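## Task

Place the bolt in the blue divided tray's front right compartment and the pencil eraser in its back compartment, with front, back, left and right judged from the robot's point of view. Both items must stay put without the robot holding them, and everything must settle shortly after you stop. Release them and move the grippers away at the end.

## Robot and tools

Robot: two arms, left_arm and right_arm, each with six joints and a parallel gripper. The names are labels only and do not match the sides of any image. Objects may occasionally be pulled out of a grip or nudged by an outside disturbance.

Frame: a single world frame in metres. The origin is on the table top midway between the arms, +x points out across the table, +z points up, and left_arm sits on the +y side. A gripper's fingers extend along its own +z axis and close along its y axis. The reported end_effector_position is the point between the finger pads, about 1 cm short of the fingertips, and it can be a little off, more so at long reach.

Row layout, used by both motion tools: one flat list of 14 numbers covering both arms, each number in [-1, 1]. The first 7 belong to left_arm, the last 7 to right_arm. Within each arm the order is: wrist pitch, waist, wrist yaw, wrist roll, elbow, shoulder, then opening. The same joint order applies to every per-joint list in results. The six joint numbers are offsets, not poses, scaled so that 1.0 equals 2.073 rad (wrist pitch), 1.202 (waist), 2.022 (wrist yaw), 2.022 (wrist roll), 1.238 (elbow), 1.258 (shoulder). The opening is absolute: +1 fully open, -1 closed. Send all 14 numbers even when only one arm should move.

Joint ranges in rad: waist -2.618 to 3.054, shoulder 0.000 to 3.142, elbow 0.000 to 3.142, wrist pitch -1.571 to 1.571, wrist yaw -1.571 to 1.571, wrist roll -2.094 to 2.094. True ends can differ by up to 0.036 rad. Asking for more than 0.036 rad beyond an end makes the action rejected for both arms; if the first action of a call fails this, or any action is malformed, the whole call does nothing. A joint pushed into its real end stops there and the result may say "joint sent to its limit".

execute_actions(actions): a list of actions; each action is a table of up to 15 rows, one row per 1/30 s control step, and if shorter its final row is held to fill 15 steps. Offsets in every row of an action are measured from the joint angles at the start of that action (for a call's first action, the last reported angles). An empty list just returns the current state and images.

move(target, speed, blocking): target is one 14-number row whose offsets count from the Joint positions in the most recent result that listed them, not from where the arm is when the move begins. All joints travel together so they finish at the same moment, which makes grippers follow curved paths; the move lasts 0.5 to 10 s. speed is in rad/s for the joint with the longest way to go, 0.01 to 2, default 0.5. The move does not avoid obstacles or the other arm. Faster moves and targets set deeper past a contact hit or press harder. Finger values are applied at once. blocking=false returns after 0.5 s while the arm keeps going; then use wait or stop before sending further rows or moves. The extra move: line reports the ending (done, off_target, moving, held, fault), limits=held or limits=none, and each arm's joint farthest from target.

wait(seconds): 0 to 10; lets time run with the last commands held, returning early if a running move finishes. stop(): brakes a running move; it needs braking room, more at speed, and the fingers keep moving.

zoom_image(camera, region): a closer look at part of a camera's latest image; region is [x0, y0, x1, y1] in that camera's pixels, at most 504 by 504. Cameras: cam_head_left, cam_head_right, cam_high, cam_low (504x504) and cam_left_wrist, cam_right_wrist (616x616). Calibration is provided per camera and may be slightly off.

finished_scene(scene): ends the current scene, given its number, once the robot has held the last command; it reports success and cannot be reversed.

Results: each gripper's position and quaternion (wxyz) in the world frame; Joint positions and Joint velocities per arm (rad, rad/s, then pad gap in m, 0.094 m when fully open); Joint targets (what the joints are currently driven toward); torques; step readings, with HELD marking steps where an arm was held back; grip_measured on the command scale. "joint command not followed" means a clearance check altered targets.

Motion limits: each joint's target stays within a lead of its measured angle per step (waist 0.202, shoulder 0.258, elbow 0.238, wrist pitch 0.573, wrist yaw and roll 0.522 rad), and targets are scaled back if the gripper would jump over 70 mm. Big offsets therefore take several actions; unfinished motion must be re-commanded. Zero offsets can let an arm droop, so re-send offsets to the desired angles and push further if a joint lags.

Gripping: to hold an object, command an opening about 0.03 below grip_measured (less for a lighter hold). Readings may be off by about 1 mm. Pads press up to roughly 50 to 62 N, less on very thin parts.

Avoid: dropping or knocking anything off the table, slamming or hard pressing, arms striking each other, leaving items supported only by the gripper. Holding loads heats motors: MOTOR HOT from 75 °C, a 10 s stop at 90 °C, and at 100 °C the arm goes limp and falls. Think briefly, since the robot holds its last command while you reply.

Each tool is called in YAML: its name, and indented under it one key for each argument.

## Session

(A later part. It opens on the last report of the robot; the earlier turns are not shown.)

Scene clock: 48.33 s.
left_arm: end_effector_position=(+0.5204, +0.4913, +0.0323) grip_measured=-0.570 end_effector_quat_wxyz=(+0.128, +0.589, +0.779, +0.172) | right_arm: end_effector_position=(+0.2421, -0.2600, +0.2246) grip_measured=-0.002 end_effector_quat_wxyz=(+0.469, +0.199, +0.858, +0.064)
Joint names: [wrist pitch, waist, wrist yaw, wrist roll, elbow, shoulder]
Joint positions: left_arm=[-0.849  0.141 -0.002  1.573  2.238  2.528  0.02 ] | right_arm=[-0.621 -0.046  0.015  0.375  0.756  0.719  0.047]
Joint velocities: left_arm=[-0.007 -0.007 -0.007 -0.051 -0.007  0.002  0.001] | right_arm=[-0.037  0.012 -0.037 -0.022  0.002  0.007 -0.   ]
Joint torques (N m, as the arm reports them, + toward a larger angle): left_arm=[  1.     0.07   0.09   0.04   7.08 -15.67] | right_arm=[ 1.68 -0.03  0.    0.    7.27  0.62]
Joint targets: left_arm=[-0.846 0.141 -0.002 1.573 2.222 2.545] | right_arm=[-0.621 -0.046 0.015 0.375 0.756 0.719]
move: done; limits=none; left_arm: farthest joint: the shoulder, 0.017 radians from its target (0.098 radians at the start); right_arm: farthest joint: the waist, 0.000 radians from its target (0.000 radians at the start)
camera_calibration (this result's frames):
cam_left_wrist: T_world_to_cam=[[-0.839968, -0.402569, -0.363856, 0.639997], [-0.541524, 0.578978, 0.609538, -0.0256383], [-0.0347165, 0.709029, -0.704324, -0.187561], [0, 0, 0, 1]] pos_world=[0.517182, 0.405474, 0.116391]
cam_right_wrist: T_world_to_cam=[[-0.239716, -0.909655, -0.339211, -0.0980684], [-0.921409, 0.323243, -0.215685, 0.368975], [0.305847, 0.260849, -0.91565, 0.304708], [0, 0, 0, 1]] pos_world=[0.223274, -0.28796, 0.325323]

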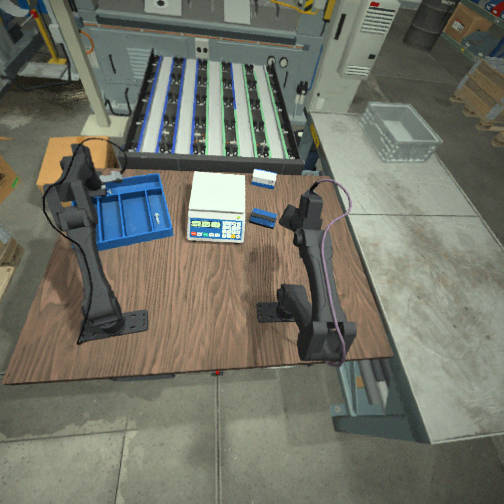

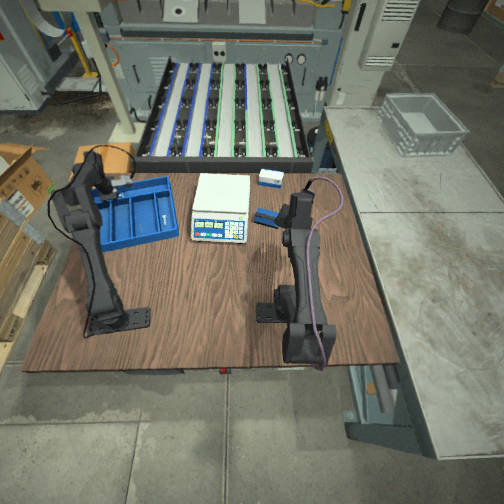

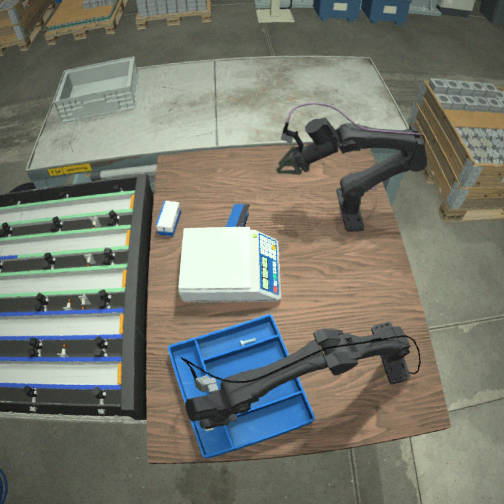

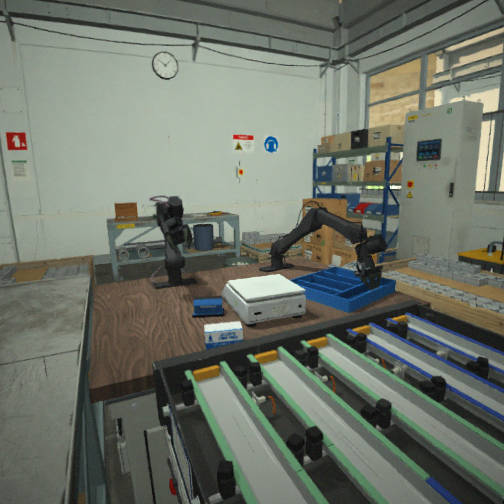

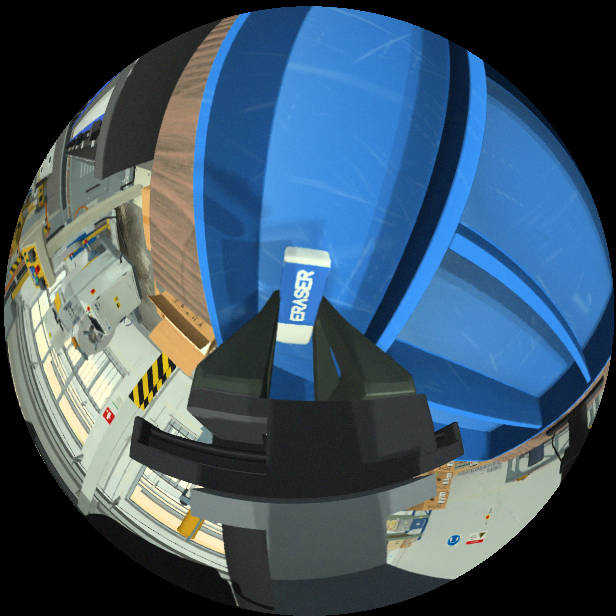

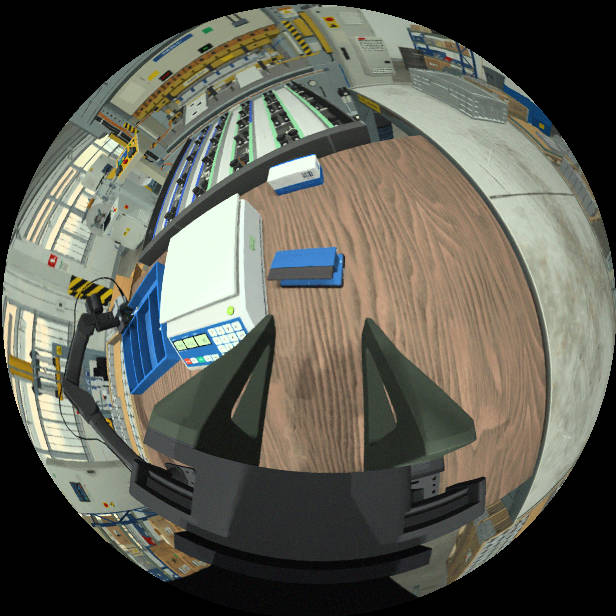

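execute_actions:
  actions:
    - [[0.002,0,0,0,-0.012,0.013,-0.36, 0,0,0,0,0,0,0.0]]
    - [[0.002,0,0,0,-0.012,0.013,-0.36, 0,0,0,0,0,0,0.0]]

Scene clock: 49.53 s.
left_arm: end_effector_position=(+0.5222, +0.4918, +0.0331) grip_measured=-0.362 end_effector_quat_wxyz=(+0.130, +0.588, +0.779, +0.175) | right_arm: end_effector_position=(+0.2421, -0.2600, +0.2246) grip_measured=-0.002 end_effector_quat_wxyz=(+0.469, +0.199, +0.858, +0.064)
Joint names: [wrist pitch, waist, wrist yaw, wrist roll, elbow, shoulder]
Joint positions: left_arm=[-0.841  0.141 -0.002  1.573  2.238  2.528  0.03 ] | right_arm=[-0.621 -0.046  0.015  0.375  0.756  0.719  0.047]
Joint velocities: left_arm=[-0.051 -0.012 -0.037 -0.022 -0.007  0.027 -0.001] | right_arm=[-0.007  0.017  0.081 -0.081 -0.002 -0.012  0.001]
Joint torques (N m, as the arm reports them, + toward a larger angle): left_arm=[  1.02  -0.15   0.04   0.05   7.24 -15.61] | right_arm=[ 1.67 -0.03  0.    0.01  7.25  0.63]
Joint targets: left_arm=[-0.838 0.141 -0.002 1.573 2.224 2.545] | right_arm=[-0.621 -0.046 0.015 0.375 0.756 0.719]
Step readings (joint positions; steps 1 to 15: 1st action; 16 to 30: 2nd action):
0: left_arm=[-0.849 0.141 -0.002 1.573 2.238 2.528] | right_arm=[-0.621 -0.046 0.015 0.375 0.756 0.719]
1: left_arm=[-0.849 0.141 -0.002 1.573 2.238 2.528] | right_arm=[-0.621 -0.046 0.015 0.375 0.756 0.719]
2: left_arm=[-0.847 0.141 -0.002 1.573 2.238 2.528] | right_arm=[-0.621 -0.046 0.015 0.375 0.756 0.719]
4: left_arm=[-0.843 0.141 -0.002 1.573 2.238 2.528] | right_arm=[-0.621 -0.046 0.015 0.375 0.756 0.719]
8: left_arm=[-0.843 0.141 -0.002 1.573 2.238 2.528] | right_arm=[-0.621 -0.046 0.015 0.375 0.756 0.719]
15: left_arm=[-0.843 0.141 -0.002 1.573 2.238 2.528] | right_arm=[-0.621 -0.046 0.015 0.375 0.756 0.719]
16: left_arm=[-0.842 0.141 -0.002 1.573 2.238 2.528] | right_arm=[-0.621 -0.046 0.015 0.375 0.756 0.719]
17: left_arm=[-0.842 0.141 -0.002 1.573 2.238 2.528] | right_arm=[-0.621 -0.046 0.015 0.375 0.756 0.719]
19: left_arm=[-0.842 0.141 -0.002 1.573 2.238 2.528] | right_arm=[-0.621 -0.046 0.015 0.375 0.756 0.719]
23: left_arm=[-0.841 0.141 -0.002 1.573 2.238 2.528] | right_arm=[-0.621 -0.046 0.015 0.375 0.756 0.719]
30: Joint positions above
camera_calibration (this result's frames):
cam_left_wrist: T_world_to_cam=[[-0.837137, -0.401761, -0.3712, 0.640328], [-0.546208, 0.577641, 0.60662, -0.0222961], [-0.0292959, 0.710577, -0.70301, -0.190896], [0, 0, 0, 1]] pos_world=[0.518272, 0.405785, 0.117013]
cam_right_wrist: T_world_to_cam=[[-0.239716, -0.909655, -0.339211, -0.0980684], [-0.921409, 0.323243, -0.215685, 0.368975], [0.305847, 0.260849, -0.91565, 0.304708], [0, 0, 0, 1]] pos_world=[0.223274, -0.28796, 0.325323]

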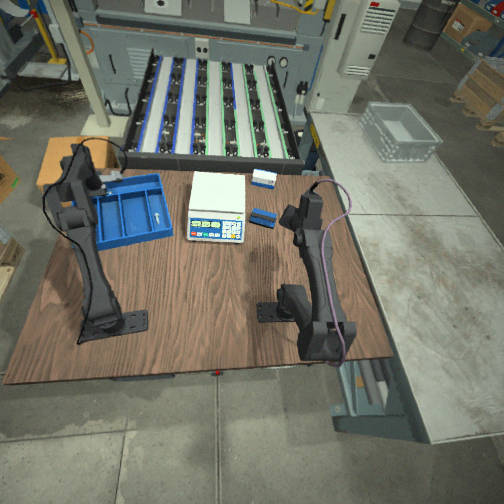

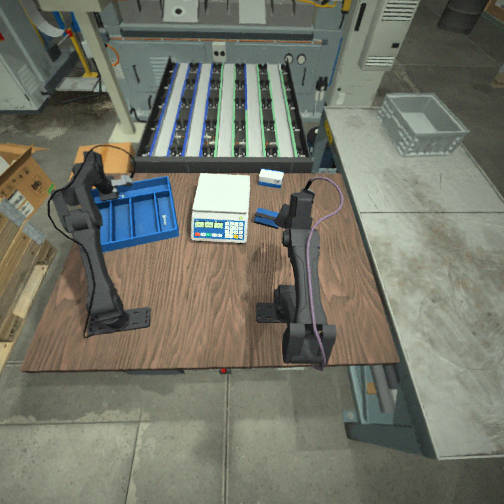

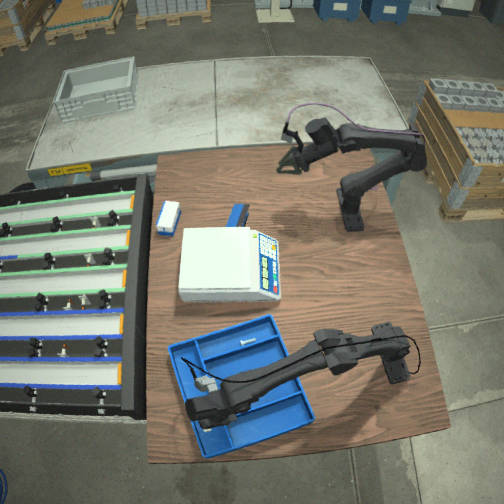

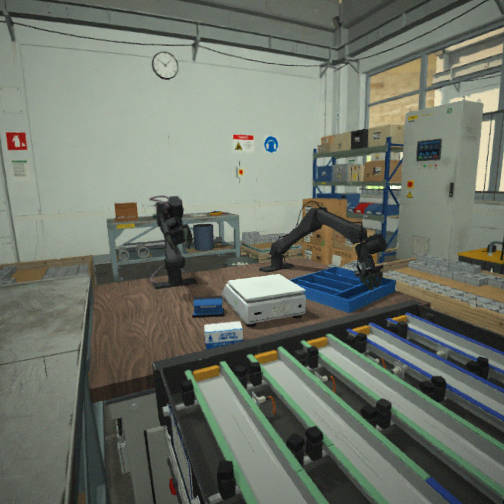

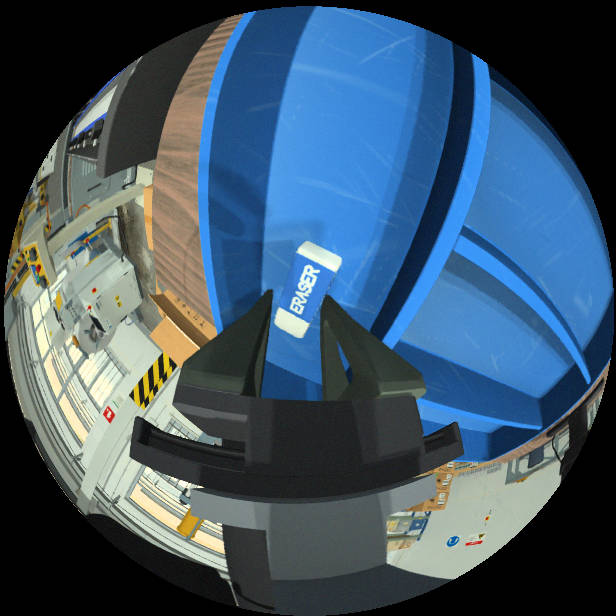

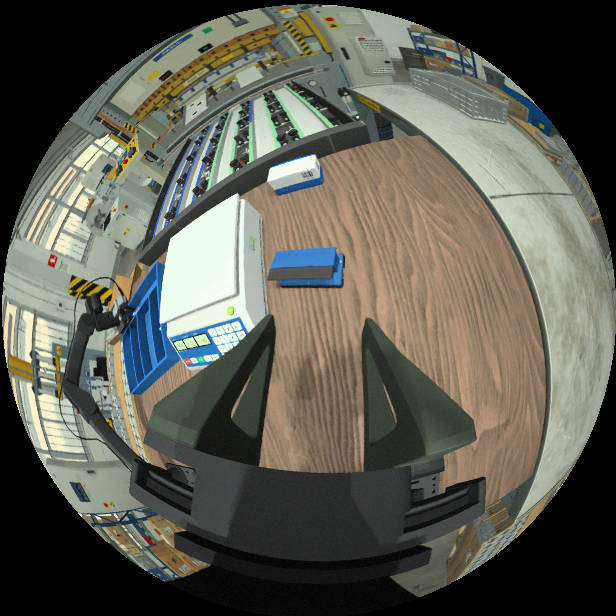

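move:
  target: [0,0,0,0,-0.58,-0.66,-0.36, 0,0,0,0,0,0,0.0]
  speed: 0.6

Scene clock: 51.83 s.
left_arm: end_effector_position=(+0.3763, +0.4501, +0.1852) grip_measured=-0.362 end_effector_quat_wxyz=(+0.166, +0.579, +0.766, +0.222) | right_arm: end_effector_position=(+0.2421, -0.2600, +0.2246) grip_measured=-0.002 end_effector_quat_wxyz=(+0.469, +0.199, +0.858, +0.064)
Joint names: [wrist pitch, waist, wrist yaw, wrist roll, elbow, shoulder]
Joint positions: left_arm=[-0.83   0.141 -0.002  1.573  1.535  1.714  0.03 ] | right_arm=[-0.621 -0.046  0.015  0.375  0.756  0.719  0.047]
Joint velocities: left_arm=[ 0.022 -0.017  0.051 -0.022 -0.022 -0.017  0.   ] | right_arm=[ 0.022 -0.002  0.007  0.007 -0.007  0.002 -0.   ]
Joint torques (N m, as the arm reports them, + toward a larger angle): left_arm=[  1.04  -0.19   0.06   0.02   7.5  -11.44] | right_arm=[ 1.67 -0.04  0.    0.    7.26  0.63]
Joint targets: left_arm=[-0.841 0.141 -0.002 1.573 1.520 1.698] | right_arm=[-0.621 -0.046 0.015 0.375 0.756 0.719]
move: done; limits=none; left_arm: farthest joint: the shoulder, 0.016 radians from its target (0.831 radians at the start); right_arm: farthest joint: the waist, 0.000 radians from its target (0.000 radians at the start)
camera_calibration (this result's frames):
cam_left_wrist: T_world_to_cam=[[-0.786947, -0.387434, -0.480218, 0.552773], [-0.614819, 0.558055, 0.55729, -0.126389], [0.052075, 0.733805, -0.677361, -0.104511], [0, 0, 0, 1]] pos_world=[0.362739, 0.361386, 0.265096]
cam_right_wrist: T_world_to_cam=[[-0.239716, -0.909655, -0.339211, -0.0980684], [-0.921409, 0.323243, -0.215685, 0.368975], [0.305847, 0.260849, -0.91565, 0.304708], [0, 0, 0, 1]] pos_world=[0.223274, -0.28796, 0.325323]

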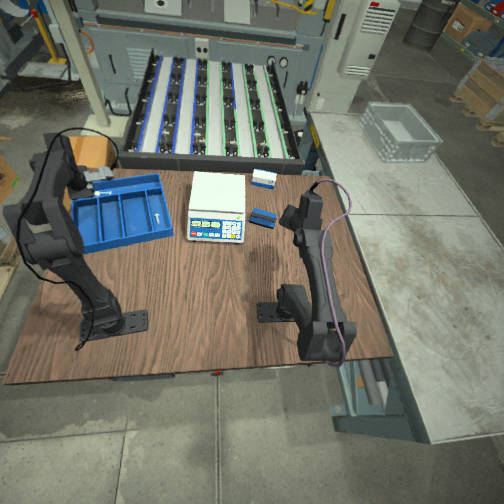

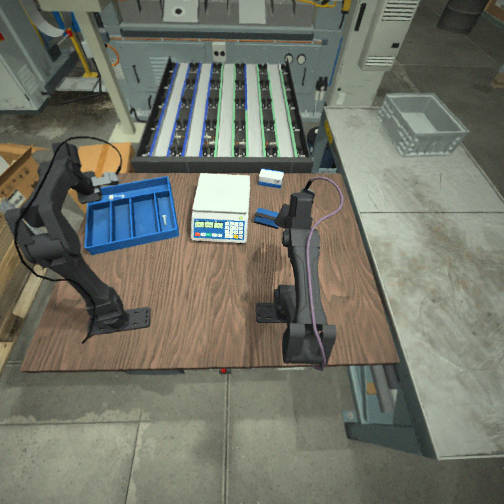

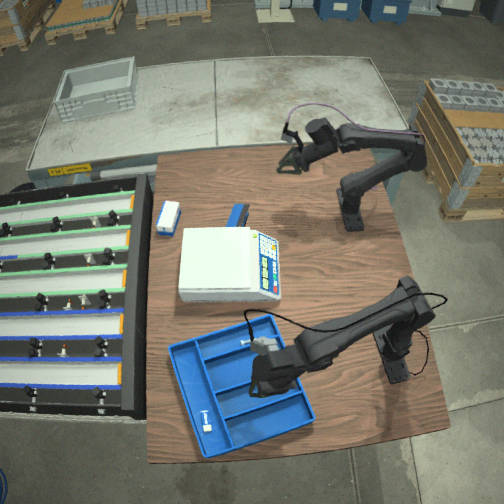

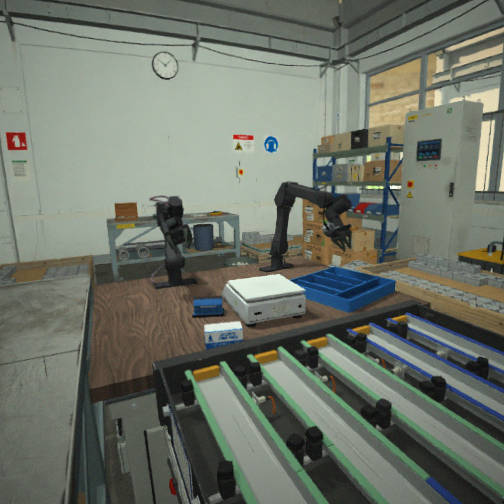

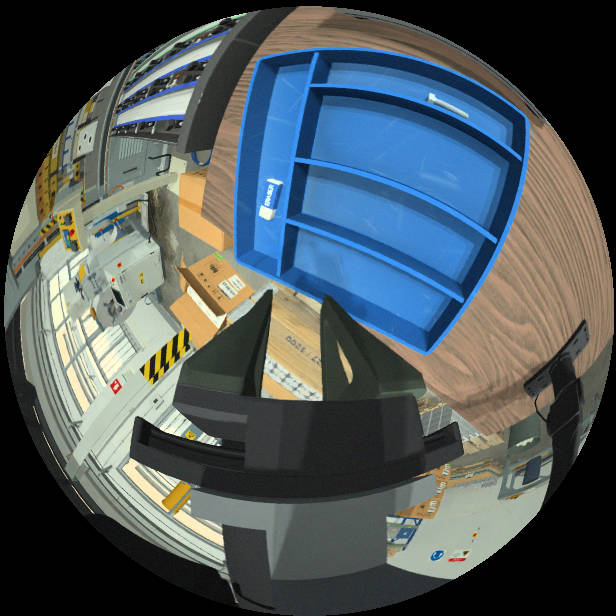

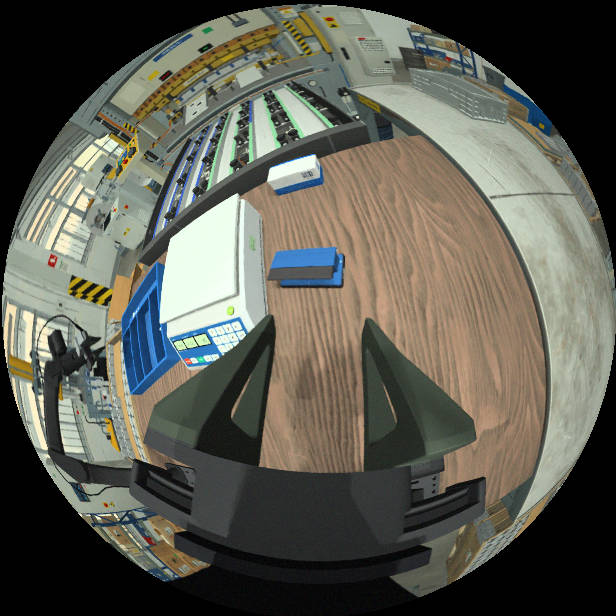

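finished_scene:
  scene: 1

The scene is finished: the task was done.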